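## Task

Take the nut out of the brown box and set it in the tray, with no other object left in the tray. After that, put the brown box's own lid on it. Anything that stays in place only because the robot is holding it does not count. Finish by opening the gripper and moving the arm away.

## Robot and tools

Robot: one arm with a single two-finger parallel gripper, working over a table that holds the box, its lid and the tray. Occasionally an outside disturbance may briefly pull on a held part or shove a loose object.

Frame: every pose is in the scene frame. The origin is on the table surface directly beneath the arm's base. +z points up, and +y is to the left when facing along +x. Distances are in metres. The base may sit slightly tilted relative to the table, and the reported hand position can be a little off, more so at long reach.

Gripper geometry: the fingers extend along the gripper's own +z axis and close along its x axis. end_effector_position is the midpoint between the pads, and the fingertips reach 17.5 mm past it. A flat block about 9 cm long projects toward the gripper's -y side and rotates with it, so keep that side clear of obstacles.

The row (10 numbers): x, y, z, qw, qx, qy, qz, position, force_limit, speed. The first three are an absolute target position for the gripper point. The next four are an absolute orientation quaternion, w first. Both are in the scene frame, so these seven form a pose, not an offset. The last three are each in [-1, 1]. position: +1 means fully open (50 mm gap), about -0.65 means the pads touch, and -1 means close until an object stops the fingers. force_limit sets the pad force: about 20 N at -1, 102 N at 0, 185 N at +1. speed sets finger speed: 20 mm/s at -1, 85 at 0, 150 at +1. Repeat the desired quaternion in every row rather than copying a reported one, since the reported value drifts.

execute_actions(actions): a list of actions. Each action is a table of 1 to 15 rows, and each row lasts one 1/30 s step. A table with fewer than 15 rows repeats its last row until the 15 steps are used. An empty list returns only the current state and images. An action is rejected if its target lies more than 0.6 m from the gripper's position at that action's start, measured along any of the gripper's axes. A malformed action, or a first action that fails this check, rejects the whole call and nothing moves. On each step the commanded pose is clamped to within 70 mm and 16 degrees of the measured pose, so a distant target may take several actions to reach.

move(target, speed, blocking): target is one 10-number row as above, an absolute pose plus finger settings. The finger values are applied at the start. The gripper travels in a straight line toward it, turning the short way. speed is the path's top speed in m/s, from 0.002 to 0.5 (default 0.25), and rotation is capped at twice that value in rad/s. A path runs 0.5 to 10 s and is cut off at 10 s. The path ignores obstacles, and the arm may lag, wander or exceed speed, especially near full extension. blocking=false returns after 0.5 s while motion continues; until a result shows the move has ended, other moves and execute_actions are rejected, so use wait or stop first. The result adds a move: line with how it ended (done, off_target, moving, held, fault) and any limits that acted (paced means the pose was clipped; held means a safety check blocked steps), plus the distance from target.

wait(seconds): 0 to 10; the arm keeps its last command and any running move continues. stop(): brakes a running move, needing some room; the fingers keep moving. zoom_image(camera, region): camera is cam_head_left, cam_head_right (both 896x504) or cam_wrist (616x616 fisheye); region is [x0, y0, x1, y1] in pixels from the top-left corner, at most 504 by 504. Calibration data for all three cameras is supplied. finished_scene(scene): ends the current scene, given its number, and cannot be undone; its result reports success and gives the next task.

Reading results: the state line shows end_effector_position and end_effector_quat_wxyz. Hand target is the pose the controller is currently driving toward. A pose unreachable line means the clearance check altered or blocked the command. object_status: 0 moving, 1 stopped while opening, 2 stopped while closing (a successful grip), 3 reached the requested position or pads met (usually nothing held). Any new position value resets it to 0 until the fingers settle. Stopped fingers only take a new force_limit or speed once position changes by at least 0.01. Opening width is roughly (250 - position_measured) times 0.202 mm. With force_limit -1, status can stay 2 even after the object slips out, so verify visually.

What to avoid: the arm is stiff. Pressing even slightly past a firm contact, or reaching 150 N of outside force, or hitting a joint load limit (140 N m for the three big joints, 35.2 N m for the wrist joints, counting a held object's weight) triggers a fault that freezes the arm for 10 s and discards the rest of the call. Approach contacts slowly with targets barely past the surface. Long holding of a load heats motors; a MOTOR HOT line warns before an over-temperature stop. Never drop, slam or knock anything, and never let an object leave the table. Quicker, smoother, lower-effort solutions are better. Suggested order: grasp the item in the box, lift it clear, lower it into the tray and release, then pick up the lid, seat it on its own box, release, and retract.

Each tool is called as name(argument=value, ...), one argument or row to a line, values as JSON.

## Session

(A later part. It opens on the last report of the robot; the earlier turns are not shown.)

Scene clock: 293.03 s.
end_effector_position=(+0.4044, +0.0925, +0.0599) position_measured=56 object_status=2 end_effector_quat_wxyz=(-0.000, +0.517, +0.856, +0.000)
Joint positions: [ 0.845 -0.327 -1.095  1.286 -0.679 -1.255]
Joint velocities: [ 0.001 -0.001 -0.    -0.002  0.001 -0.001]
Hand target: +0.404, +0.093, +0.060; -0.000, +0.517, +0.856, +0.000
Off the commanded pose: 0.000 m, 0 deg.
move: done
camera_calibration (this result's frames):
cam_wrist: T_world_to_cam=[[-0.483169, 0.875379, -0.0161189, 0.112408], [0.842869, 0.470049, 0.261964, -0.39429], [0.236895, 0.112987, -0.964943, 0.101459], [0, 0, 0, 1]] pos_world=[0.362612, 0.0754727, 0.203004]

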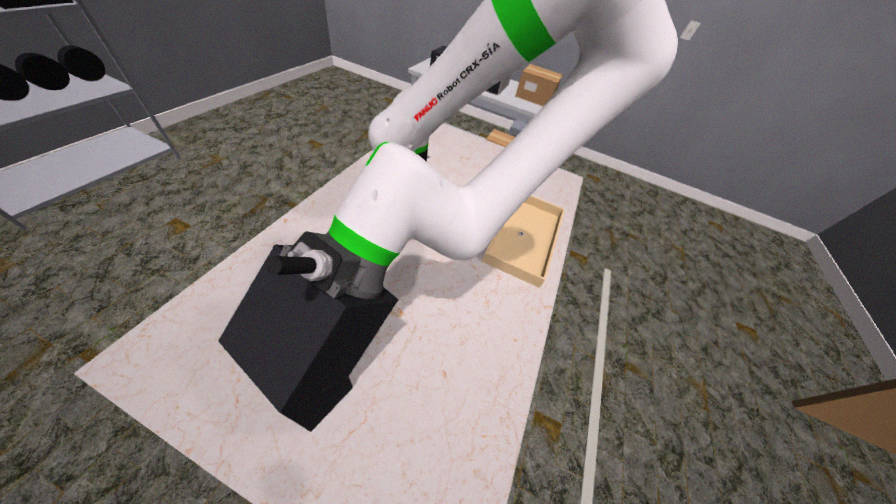

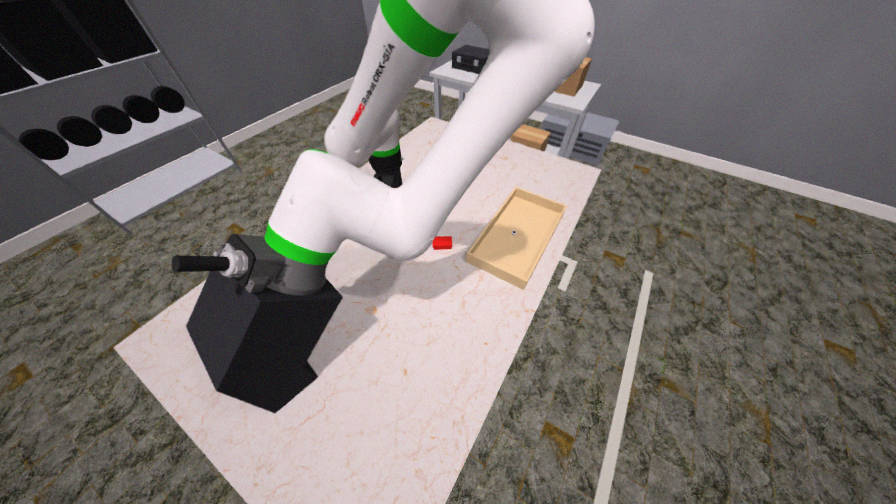

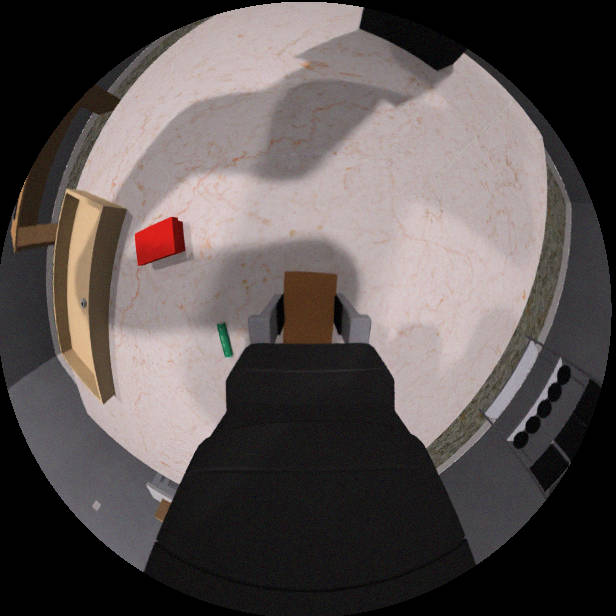

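move(
  target=[0.4662, 0.1250, 0.05, 0.0, 0.5165, 0.8563, 0.0, -1.0, -0.5, -0.3],
  speed=0.1,
)

zoom_image(
  camera="cam_wrist",
  region=[230, 170, 390, 350],
)

Scene clock: 300.40 s.
end_effector_position=(+0.4662, +0.1252, +0.0500) position_measured=56 object_status=2 end_effector_quat_wxyz=(+0.000, +0.516, +0.856, +0.000)
Joint positions: [ 0.842 -0.193 -0.909  1.228 -0.693 -1.177]
Joint velocities: [-0.001  0.001  0.    -0.    -0.001  0.   ]
Hand target: +0.466, +0.125, +0.050; +0.000, +0.516, +0.856, +0.000
Off the commanded pose: 0.000 m, 0 deg.
move: done
camera_calibration (this result's frames):
cam_wrist: T_world_to_cam=[[-0.483319, 0.875287, -0.0166203, 0.113649], [0.842677, 0.47029, 0.262151, -0.459064], [0.237274, 0.112697, -0.964884, 0.0734754], [0, 0, 0, 1]] pos_world=[0.424337, 0.108137, 0.193128]

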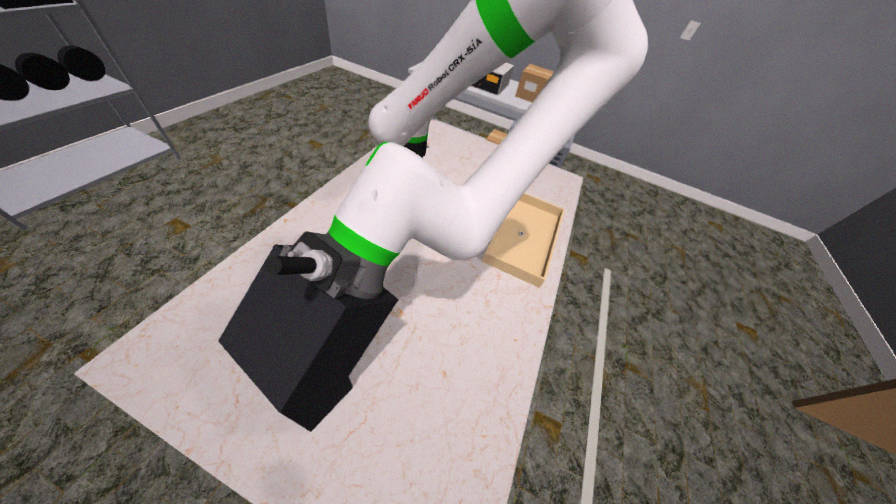

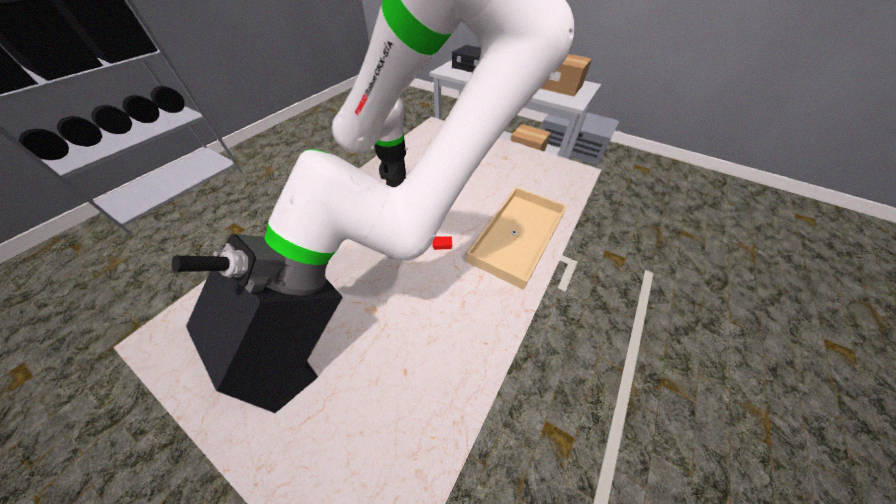

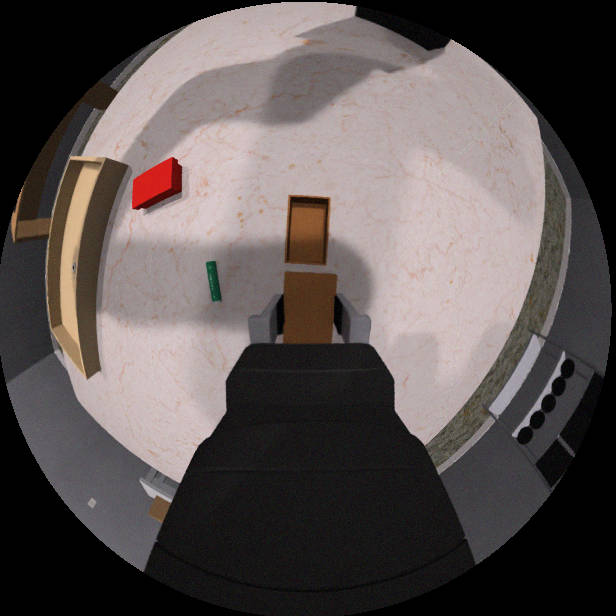

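Region (230, 170, 390, 350) of cam_wrist's 616x616 image, scaled by 2.800, with more detail than that image has.

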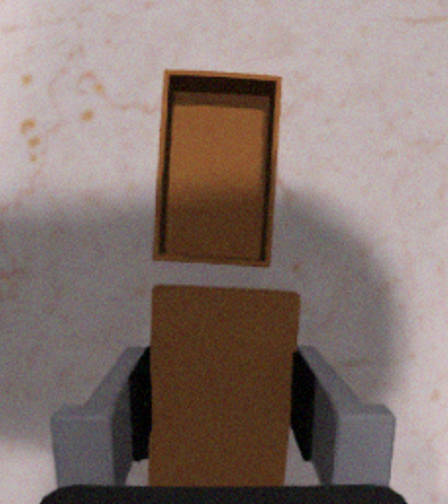

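move(
  target=[0.4050, 0.0924, 0.05, 0.0, 0.5232, 0.8522, 0.0, -1.0, -0.5, -0.3],
  speed=0.1,
)

move(
  target=[0.4050, 0.0924, 0.038, 0.0, 0.5232, 0.8522, 0.0, -1.0, -0.5, -0.3],
  speed=0.02,
)

Scene clock: 334.40 s.
end_effector_position=(+0.4050, +0.0923, +0.0500) position_measured=56 object_status=2 end_effector_quat_wxyz=(-0.000, +0.523, +0.852, -0.000)
Joint positions: [ 0.793 -0.3   -1.095  1.344 -0.637 -1.299]
Joint velocities: [-0.001  0.    -0.     0.     0.     0.   ]
Hand target: +0.405, +0.092, +0.050; -0.000, +0.523, +0.852, -0.000
Off the commanded pose: 0.000 m, 0 deg.
move: done
camera_calibration (this result's frames):
cam_wrist: T_world_to_cam=[[-0.469456, 0.882804, -0.0163924, 0.10655], [0.850092, 0.456923, 0.26185, -0.393784], [0.238653, 0.108992, -0.964969, 0.0915146], [0, 0, 0, 1]] pos_world=[0.362933, 0.0758918, 0.193168]

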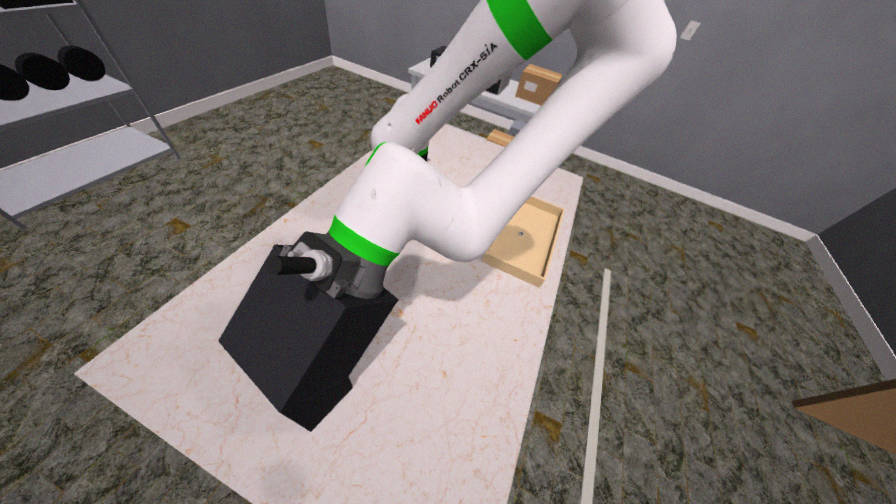

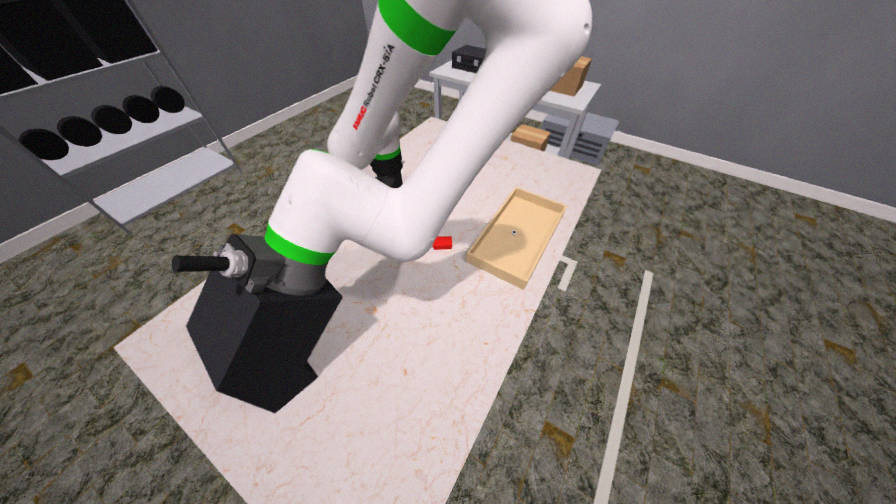

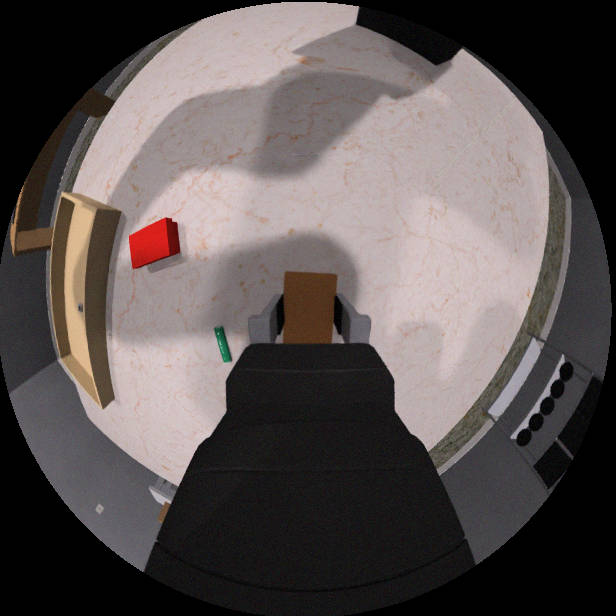

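Scene clock: 335.23 s.
end_effector_position=(+0.4049, +0.0925, +0.0381) position_measured=56 object_status=2 end_effector_quat_wxyz=(-0.000, +0.523, +0.852, +0.000)
Joint positions: [ 0.731 -0.265 -1.094  1.427 -0.588 -1.344]
Joint velocities: [-0.003  0.    -0.     0.004  0.001 -0.003]
Hand target: +0.405, +0.092, +0.038; -0.000, +0.523, +0.852, -0.000
Off the commanded pose: 0.000 m, 0 deg.
move: done
camera_calibration (this result's frames):
cam_wrist: T_world_to_cam=[[-0.469407, 0.88283, -0.0163937, 0.106153], [0.850094, 0.456865, 0.261943, -0.390717], [0.238741, 0.109022, -0.964944, 0.0799111], [0, 0, 0, 1]] pos_world=[0.362897, 0.0760785, 0.181196]

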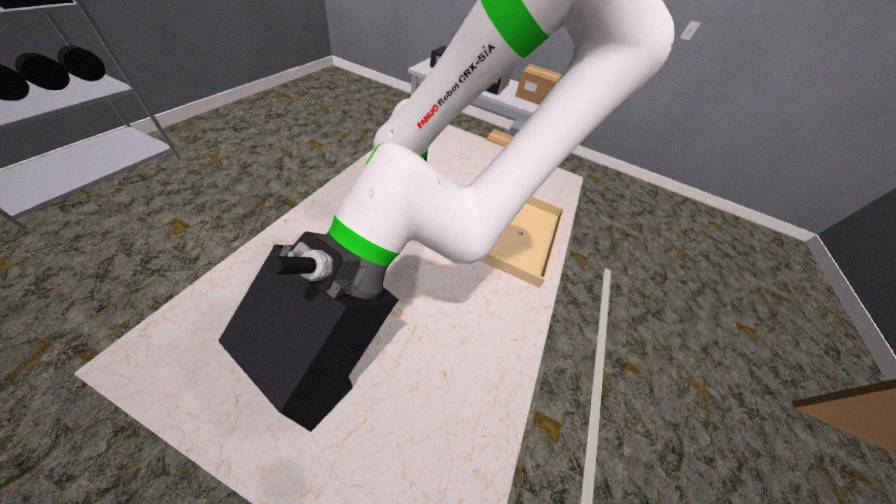

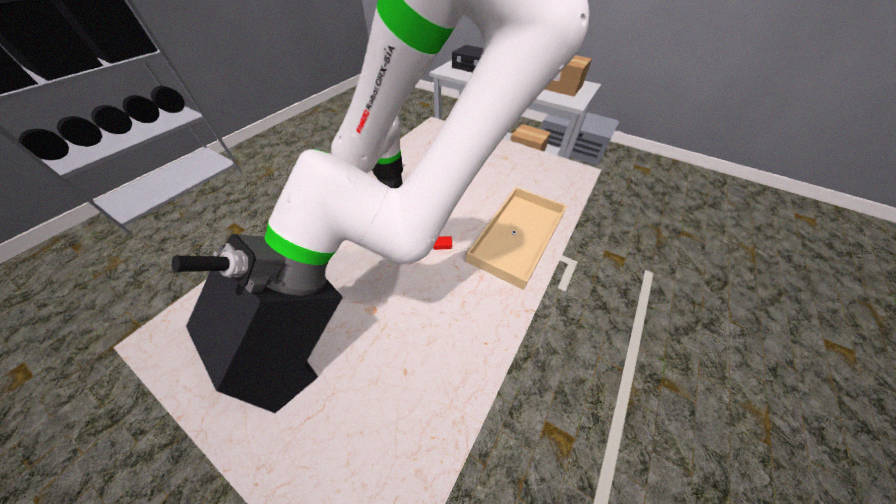

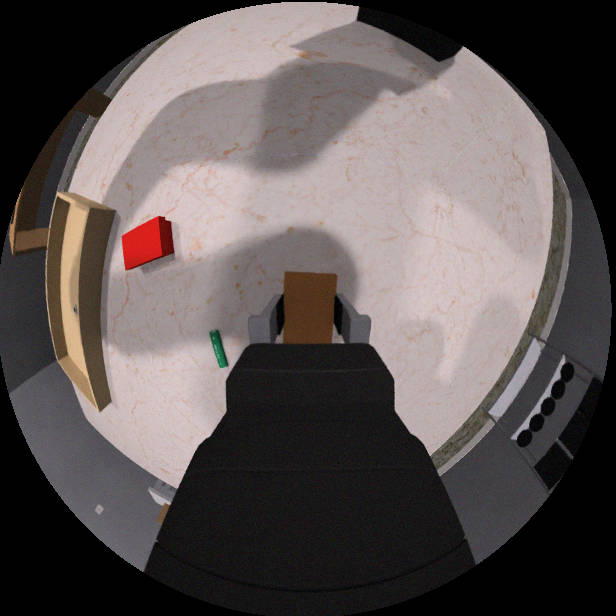

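move(
  target=[0.4050, 0.0924, 0.035, 0.0, 0.5232, 0.8522, 0.0, -1.0, -0.5, -0.3],
  speed=0.006,
)

zoom_image(
  camera="cam_wrist",
  region=[230, 240, 390, 360],
)

Scene clock: 338.83 s.
end_effector_position=(+0.4049, +0.0924, +0.0350) position_measured=56 object_status=2 end_effector_quat_wxyz=(-0.000, +0.523, +0.852, -0.000)
Joint positions: [ 0.714 -0.256 -1.094  1.45  -0.576 -1.356]
Joint velocities: [-0.    -0.001  0.     0.001 -0.    -0.001]
Hand target: +0.405, +0.092, +0.035; -0.000, +0.523, +0.852, -0.000
Off the commanded pose: 0.000 m, 0 deg.
move: done
camera_calibration (this result's frames):
cam_wrist: T_world_to_cam=[[-0.469515, 0.88277, -0.016529, 0.106207], [0.850013, 0.456998, 0.261975, -0.389873], [0.238818, 0.108951, -0.964933, 0.0769451], [0, 0, 0, 1]] pos_world=[0.362887, 0.0760314, 0.17814]

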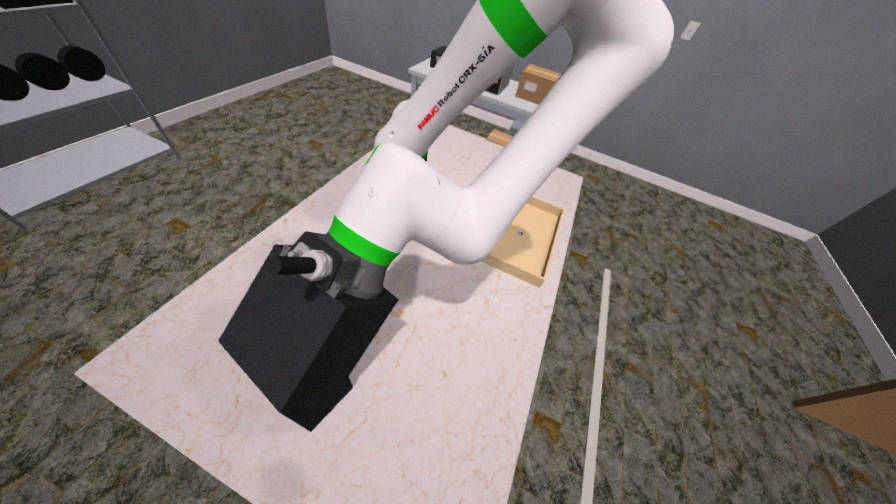

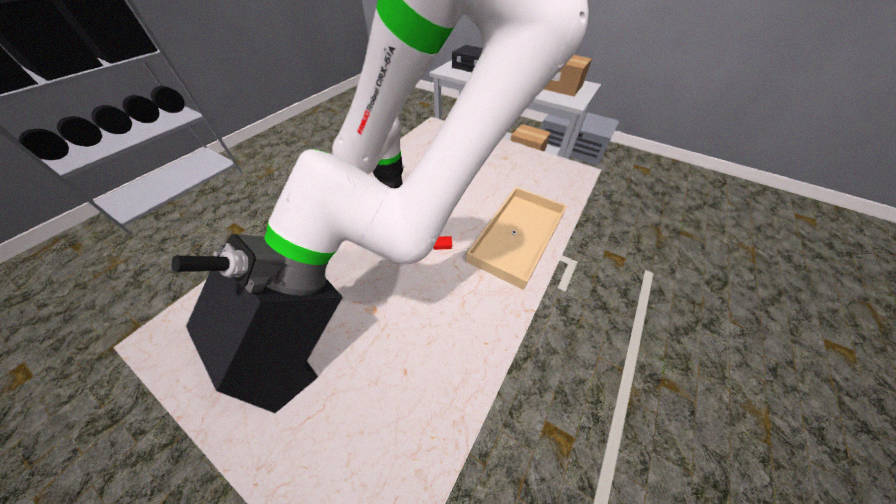

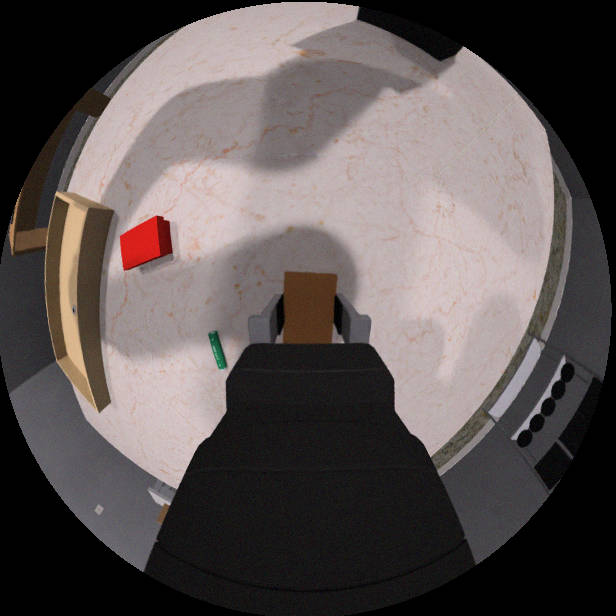

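Region (230, 240, 390, 360) of cam_wrist's 616x616 image, scaled by 3.150, with more detail than that image has; it fills the top 378 rows of this view, and the rest is white.

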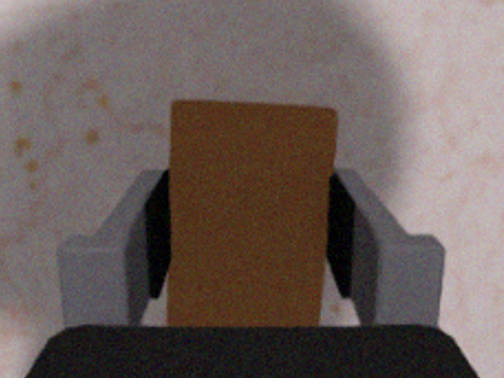

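move(
  target=[0.4050, 0.0924, 0.032, 0.0, 0.5232, 0.8522, 0.0, -1.0, -0.5, -0.3],
  speed=0.006,
)

zoom_image(
  camera="cam_wrist",
  region=[230, 240, 390, 360],
)

Scene clock: 342.97 s.
end_effector_position=(+0.4050, +0.0924, +0.0320) position_measured=56 object_status=2 end_effector_quat_wxyz=(-0.000, +0.523, +0.852, +0.000)
Joint positions: [ 0.698 -0.248 -1.093  1.473 -0.564 -1.369]
Joint velocities: [ 0.001 -0.001 -0.     0.001 -0.    -0.001]
Hand target: +0.405, +0.092, +0.032; -0.000, +0.523, +0.852, -0.000
Off the commanded pose: 0.000 m, 0 deg.
move: done
camera_calibration (this result's frames):
cam_wrist: T_world_to_cam=[[-0.46946, 0.882799, -0.0165524, 0.106154], [0.850015, 0.456939, 0.262072, -0.38916], [0.23892, 0.108962, -0.964906, 0.0740059], [0, 0, 0, 1]] pos_world=[0.362945, 0.0760458, 0.175154]

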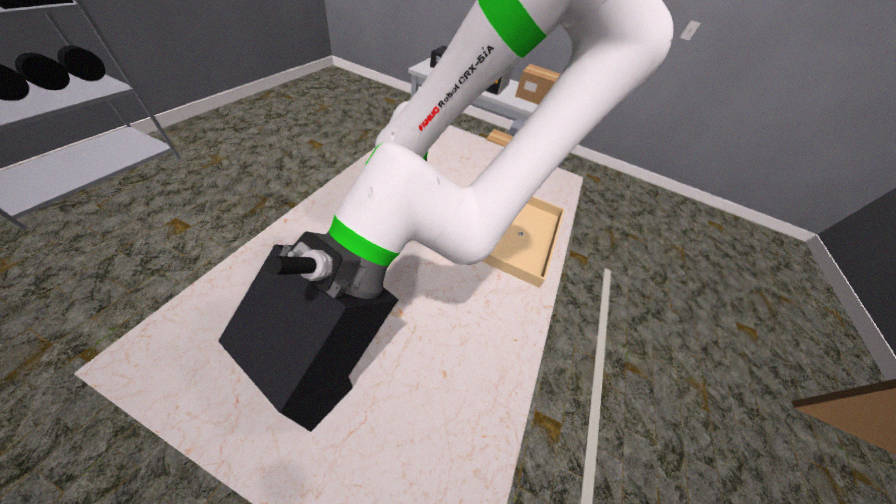

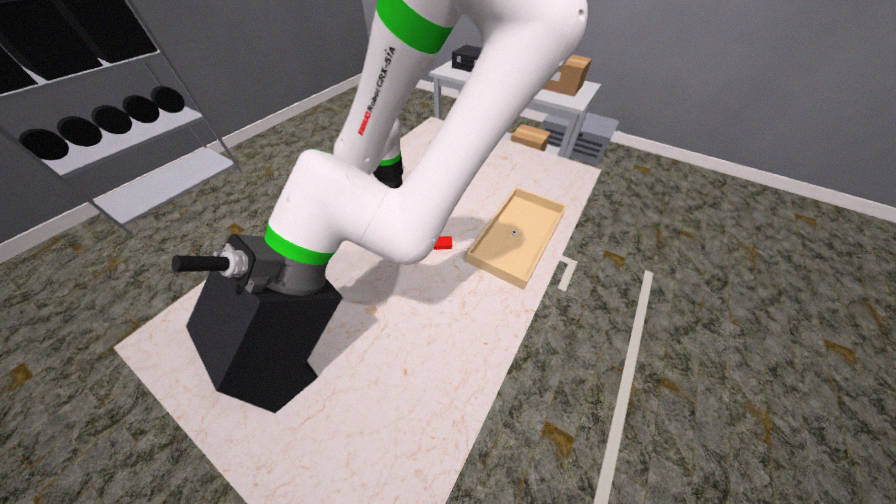

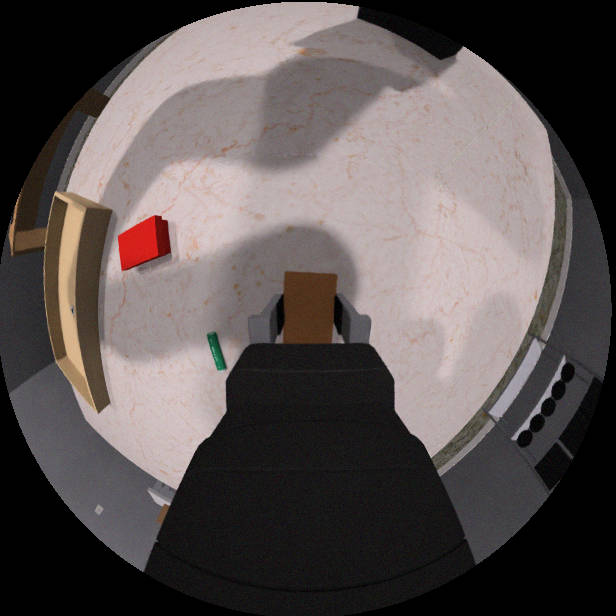

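Region (230, 240, 390, 360) of cam_wrist's 616x616 image, scaled by 3.150, with more detail than that image has; it fills the top 378 rows of this view, and the rest is white.

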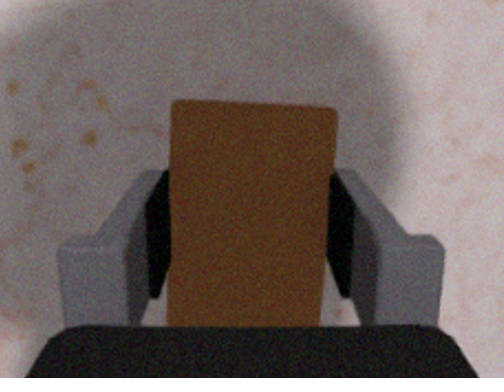

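execute_actions(
  actions=[
    [[0.4050, 0.0924, 0.032, 0.0, 0.5232, 0.8522, 0.0, 1.0, -0.5, -0.3]],
    [[0.4050, 0.0924, 0.032, 0.0, 0.5232, 0.8522, 0.0, 1.0, -0.5, -0.3]],
  ],
)

move(
  target=[0.4050, 0.0924, 0.10, 0.0, 0.5232, 0.8522, 0.0, 1.0, -0.5, -0.3],
  speed=0.08,
)

move(
  target=[0.52, 0.15, 0.12, 0.0, 0.5232, 0.8522, 0.0, 1.0, -0.5, -0.3],
  speed=0.15,
)

zoom_image(
  camera="cam_wrist",
  region=[230, 120, 390, 300],
)

Scene clock: 349.40 s.
end_effector_position=(+0.4050, +0.0924, +0.0320) position_measured=3 object_status=3 end_effector_quat_wxyz=(-0.000, +0.523, +0.852, -0.000)
Joint positions: [ 0.698 -0.248 -1.094  1.473 -0.564 -1.369]
Joint velocities: [-0.    -0.001  0.    -0.001  0.    -0.   ]
Hand target: +0.405, +0.092, +0.032; +0.000, +0.523, +0.852, +0.000
Off the commanded pose: 0.000 m, 0 deg.
camera_calibration (this result's frames):
cam_wrist: T_world_to_cam=[[-0.469544, 0.882754, -0.0165492, 0.106182], [0.849988, 0.457028, 0.262002, -0.389095], [0.238847, 0.108955, -0.964925, 0.0740084], [0, 0, 0, 1]] pos_world=[0.362907, 0.0760315, 0.175114]

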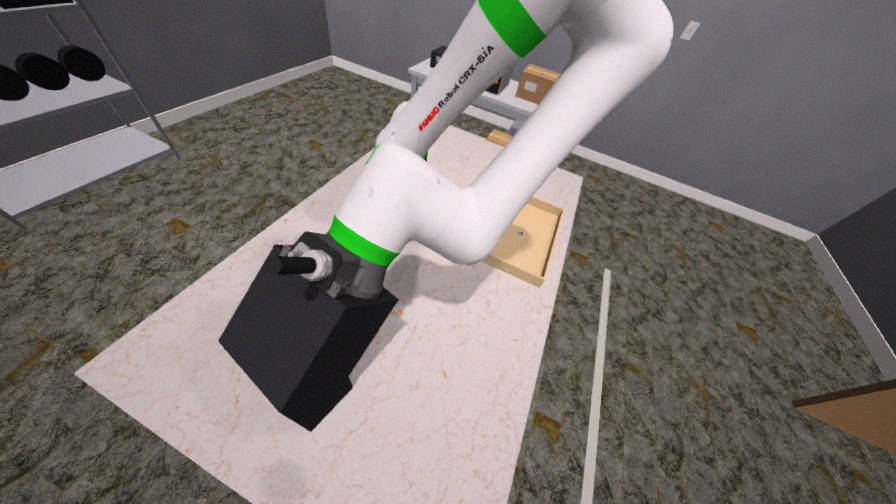

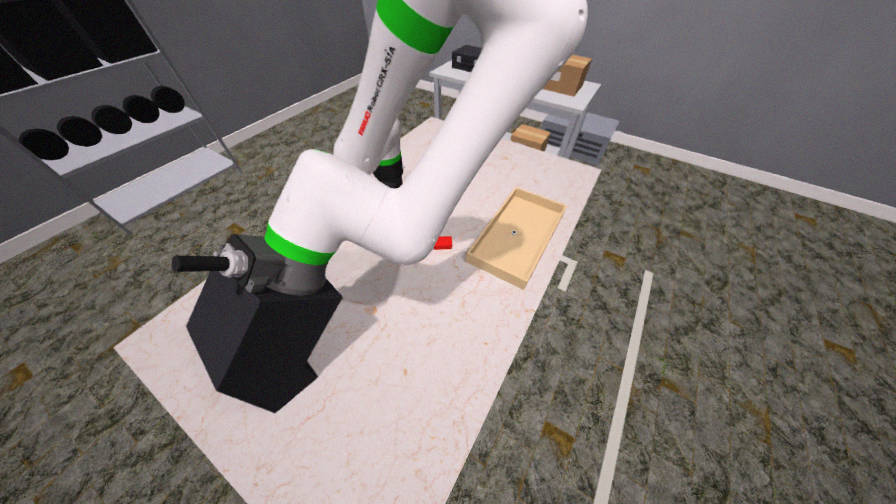

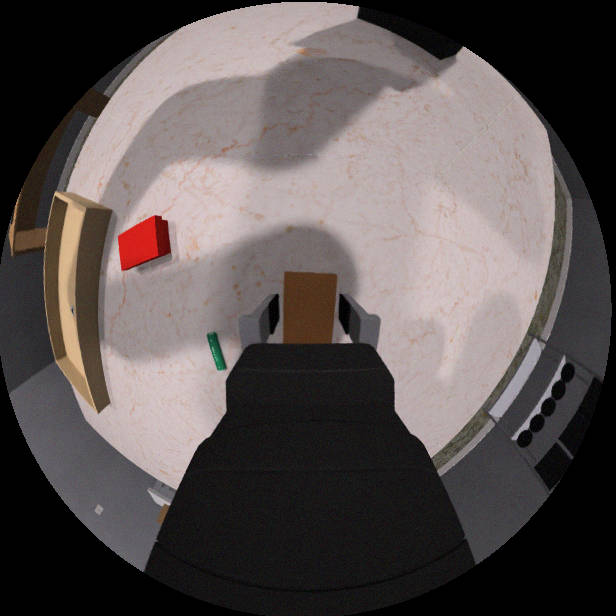

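Scene clock: 350.60 s.
end_effector_position=(+0.4054, +0.0922, +0.0997) position_measured=3 object_status=3 end_effector_quat_wxyz=(+0.001, +0.523, +0.852, +0.000)
Joint positions: [ 1.033 -0.437 -1.079  1.1   -0.859 -1.18 ]
Joint velocities: [ 0.001 -0.     0.001 -0.001 -0.002 -0.   ]
Hand target: +0.405, +0.092, +0.100; +0.001, +0.523, +0.852, +0.000
Off the commanded pose: 0.001 m, 0 deg.
move: done
camera_calibration (this result's frames):
cam_wrist: T_world_to_cam=[[-0.469944, 0.882521, -0.017575, 0.108029], [0.849483, 0.457582, 0.262674, -0.407051], [0.239857, 0.108512, -0.964725, 0.138917], [0, 0, 0, 1]] pos_world=[0.363231, 0.0758469, 0.242837]

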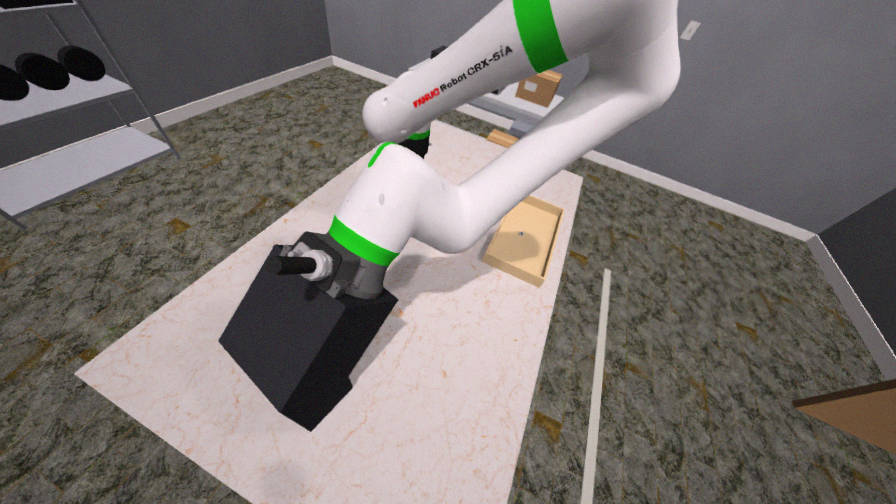

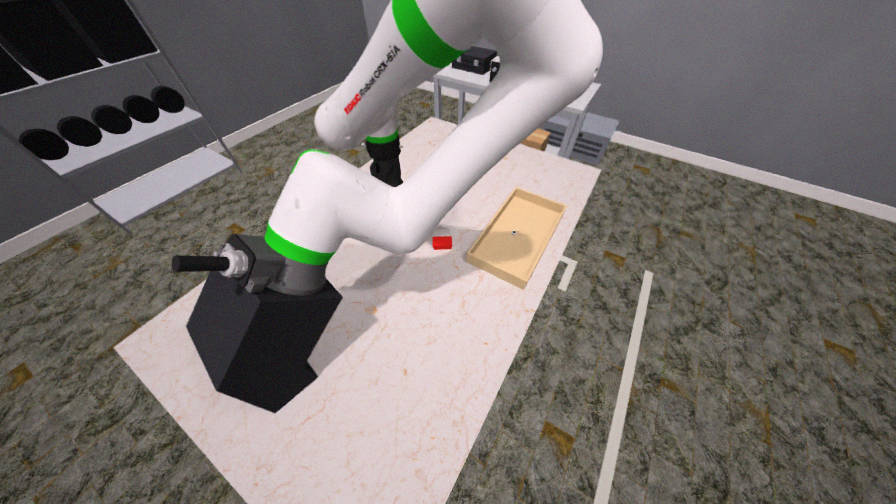

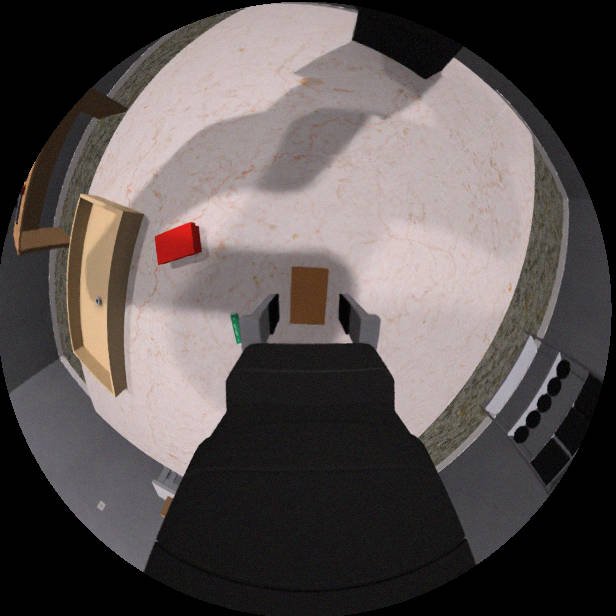

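Scene clock: 351.83 s.
end_effector_position=(+0.5200, +0.1503, +0.1200) position_measured=3 object_status=3 end_effector_quat_wxyz=(+0.000, +0.523, +0.852, +0.000)
Joint positions: [ 1.034 -0.236 -0.72   0.99  -0.938 -1.006]
Joint velocities: [ 0.002 -0.     0.    -0.     0.001  0.   ]
Hand target: +0.520, +0.150, +0.120; +0.000, +0.523, +0.852, +0.000
Off the commanded pose: 0.000 m, 0 deg.
move: done
camera_calibration (this result's frames):
cam_wrist: T_world_to_cam=[[-0.46952, 0.882763, -0.016711, 0.110518], [0.849913, 0.457013, 0.262271, -0.53638], [0.23916, 0.108939, -0.96485, 0.124978], [0, 0, 0, 1]] pos_world=[0.477877, 0.133956, 0.263109]

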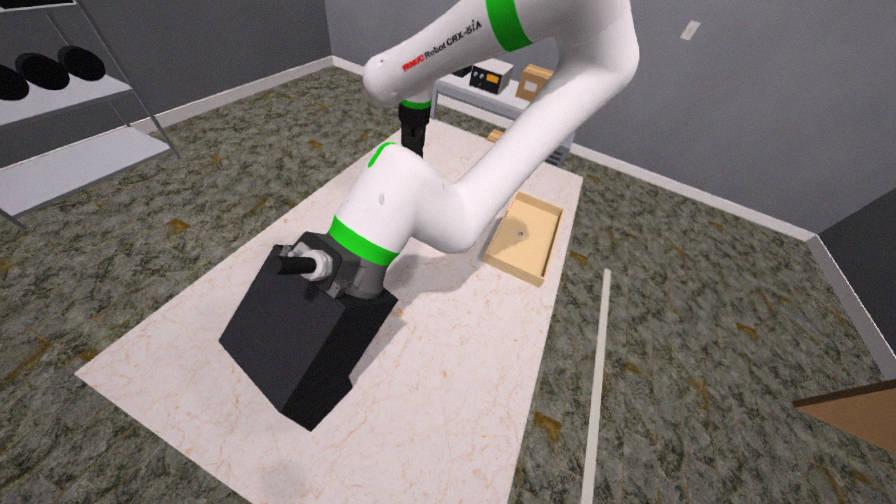

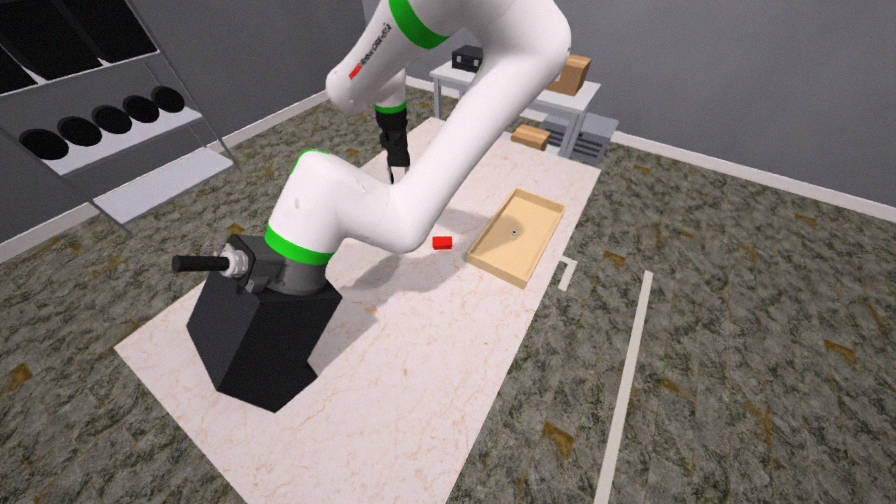

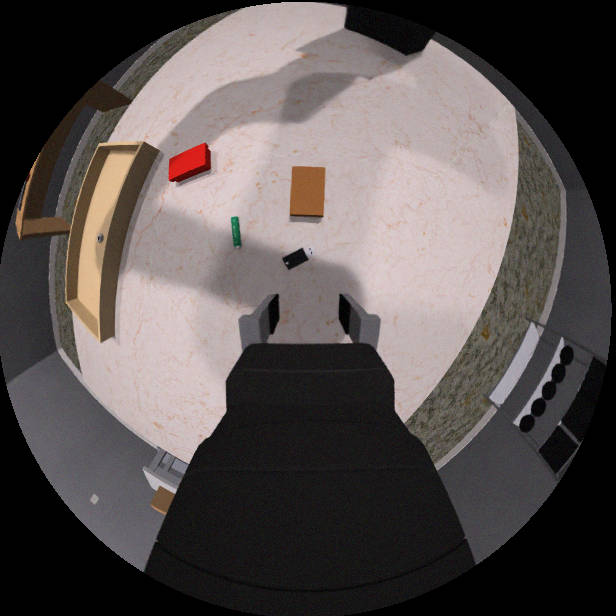

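Region (230, 120, 390, 300) of cam_wrist's 616x616 image, scaled by 2.800, with more detail than that image has.

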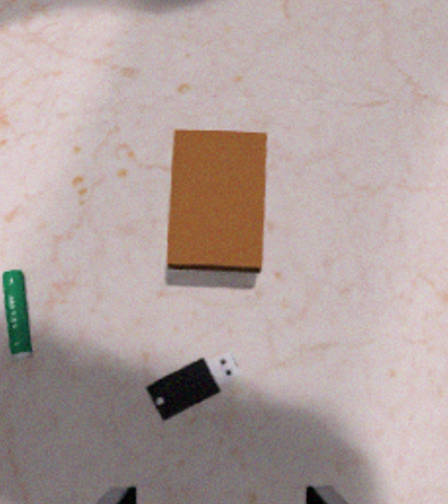

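move(
  target=[0.60, 0.19, 0.07, 0.0, 0.5232, 0.8522, 0.0, 1.0, -0.5, -0.3],
  speed=0.15,
)

zoom_image(
  camera="cam_wrist",
  region=[250, 80, 370, 200],
)

Scene clock: 356.90 s.
end_effector_position=(+0.5999, +0.1903, +0.0701) position_measured=3 object_status=3 end_effector_quat_wxyz=(-0.000, +0.523, +0.852, +0.000)
Joint positions: [ 0.913  0.002 -0.465  0.986 -0.858 -0.912]
Joint velocities: [ 0.002  0.001  0.001 -0.    -0.001 -0.001]
Hand target: +0.600, +0.190, +0.070; -0.000, +0.523, +0.852, +0.000
Off the commanded pose: 0.000 m, 0 deg.
move: done
camera_calibration (this result's frames):
cam_wrist: T_world_to_cam=[[-0.469376, 0.882848, -0.0162917, 0.111747], [0.850096, 0.456799, 0.262053, -0.609502], [0.238795, 0.109152, -0.964916, 0.0535305], [0, 0, 0, 1]] pos_world=[0.557804, 0.173921, 0.213195]

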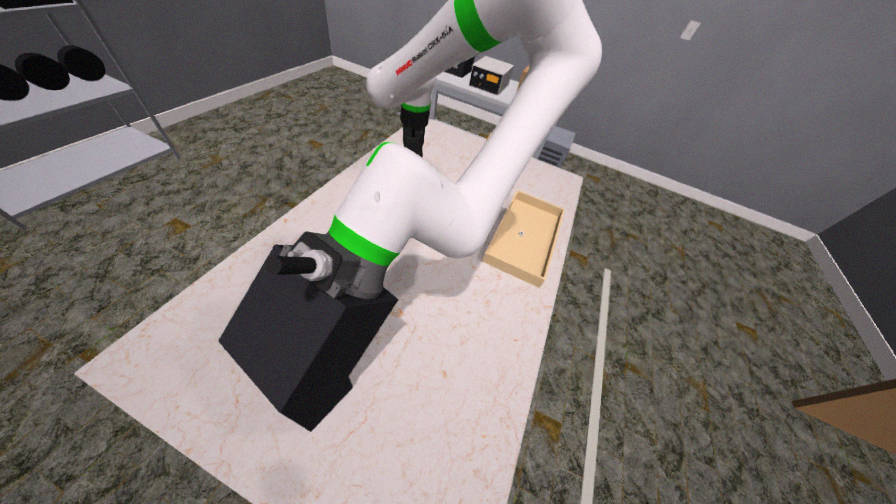

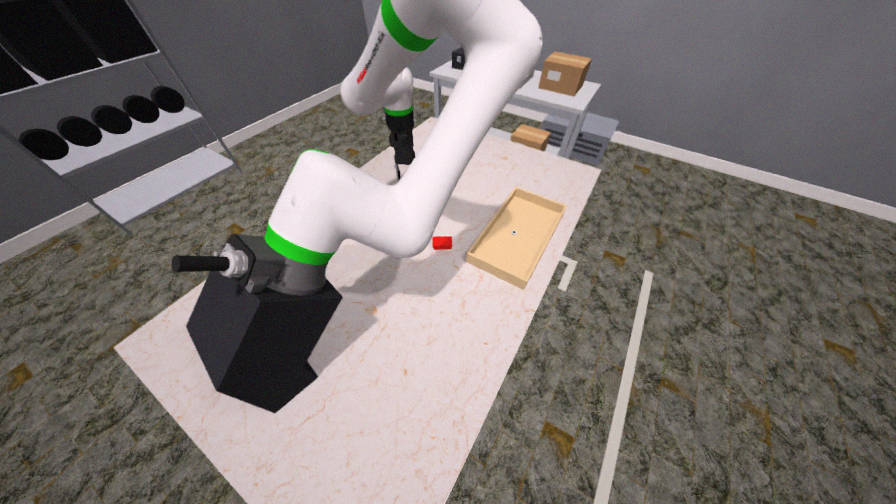

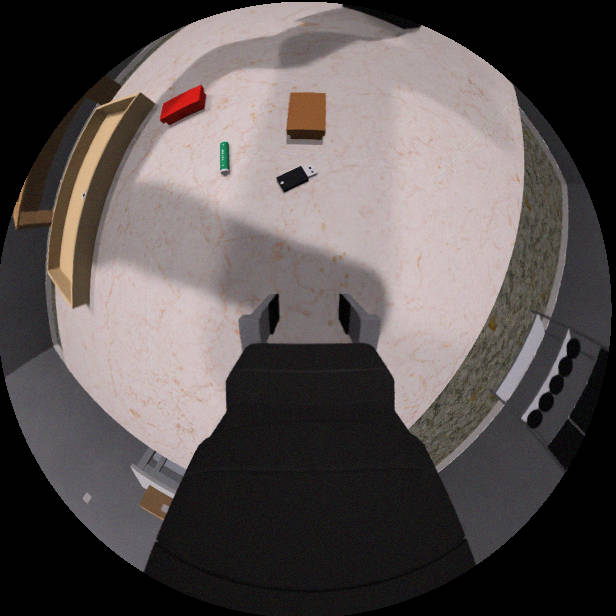

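Region (250, 80, 370, 200) of cam_wrist's 616x616 image, scaled by 4.200, with more detail than that image has.

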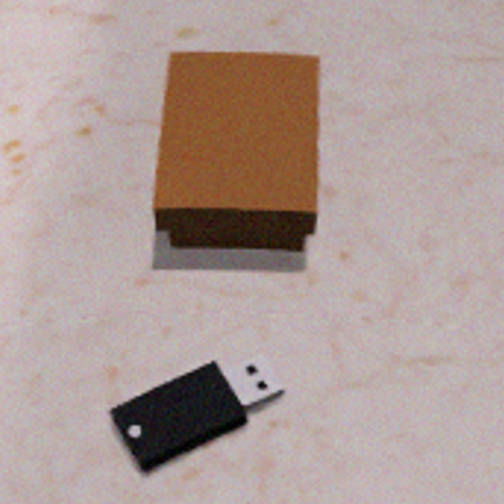

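finished_scene(
  scene=1,
)

The scene is finished: the task was done.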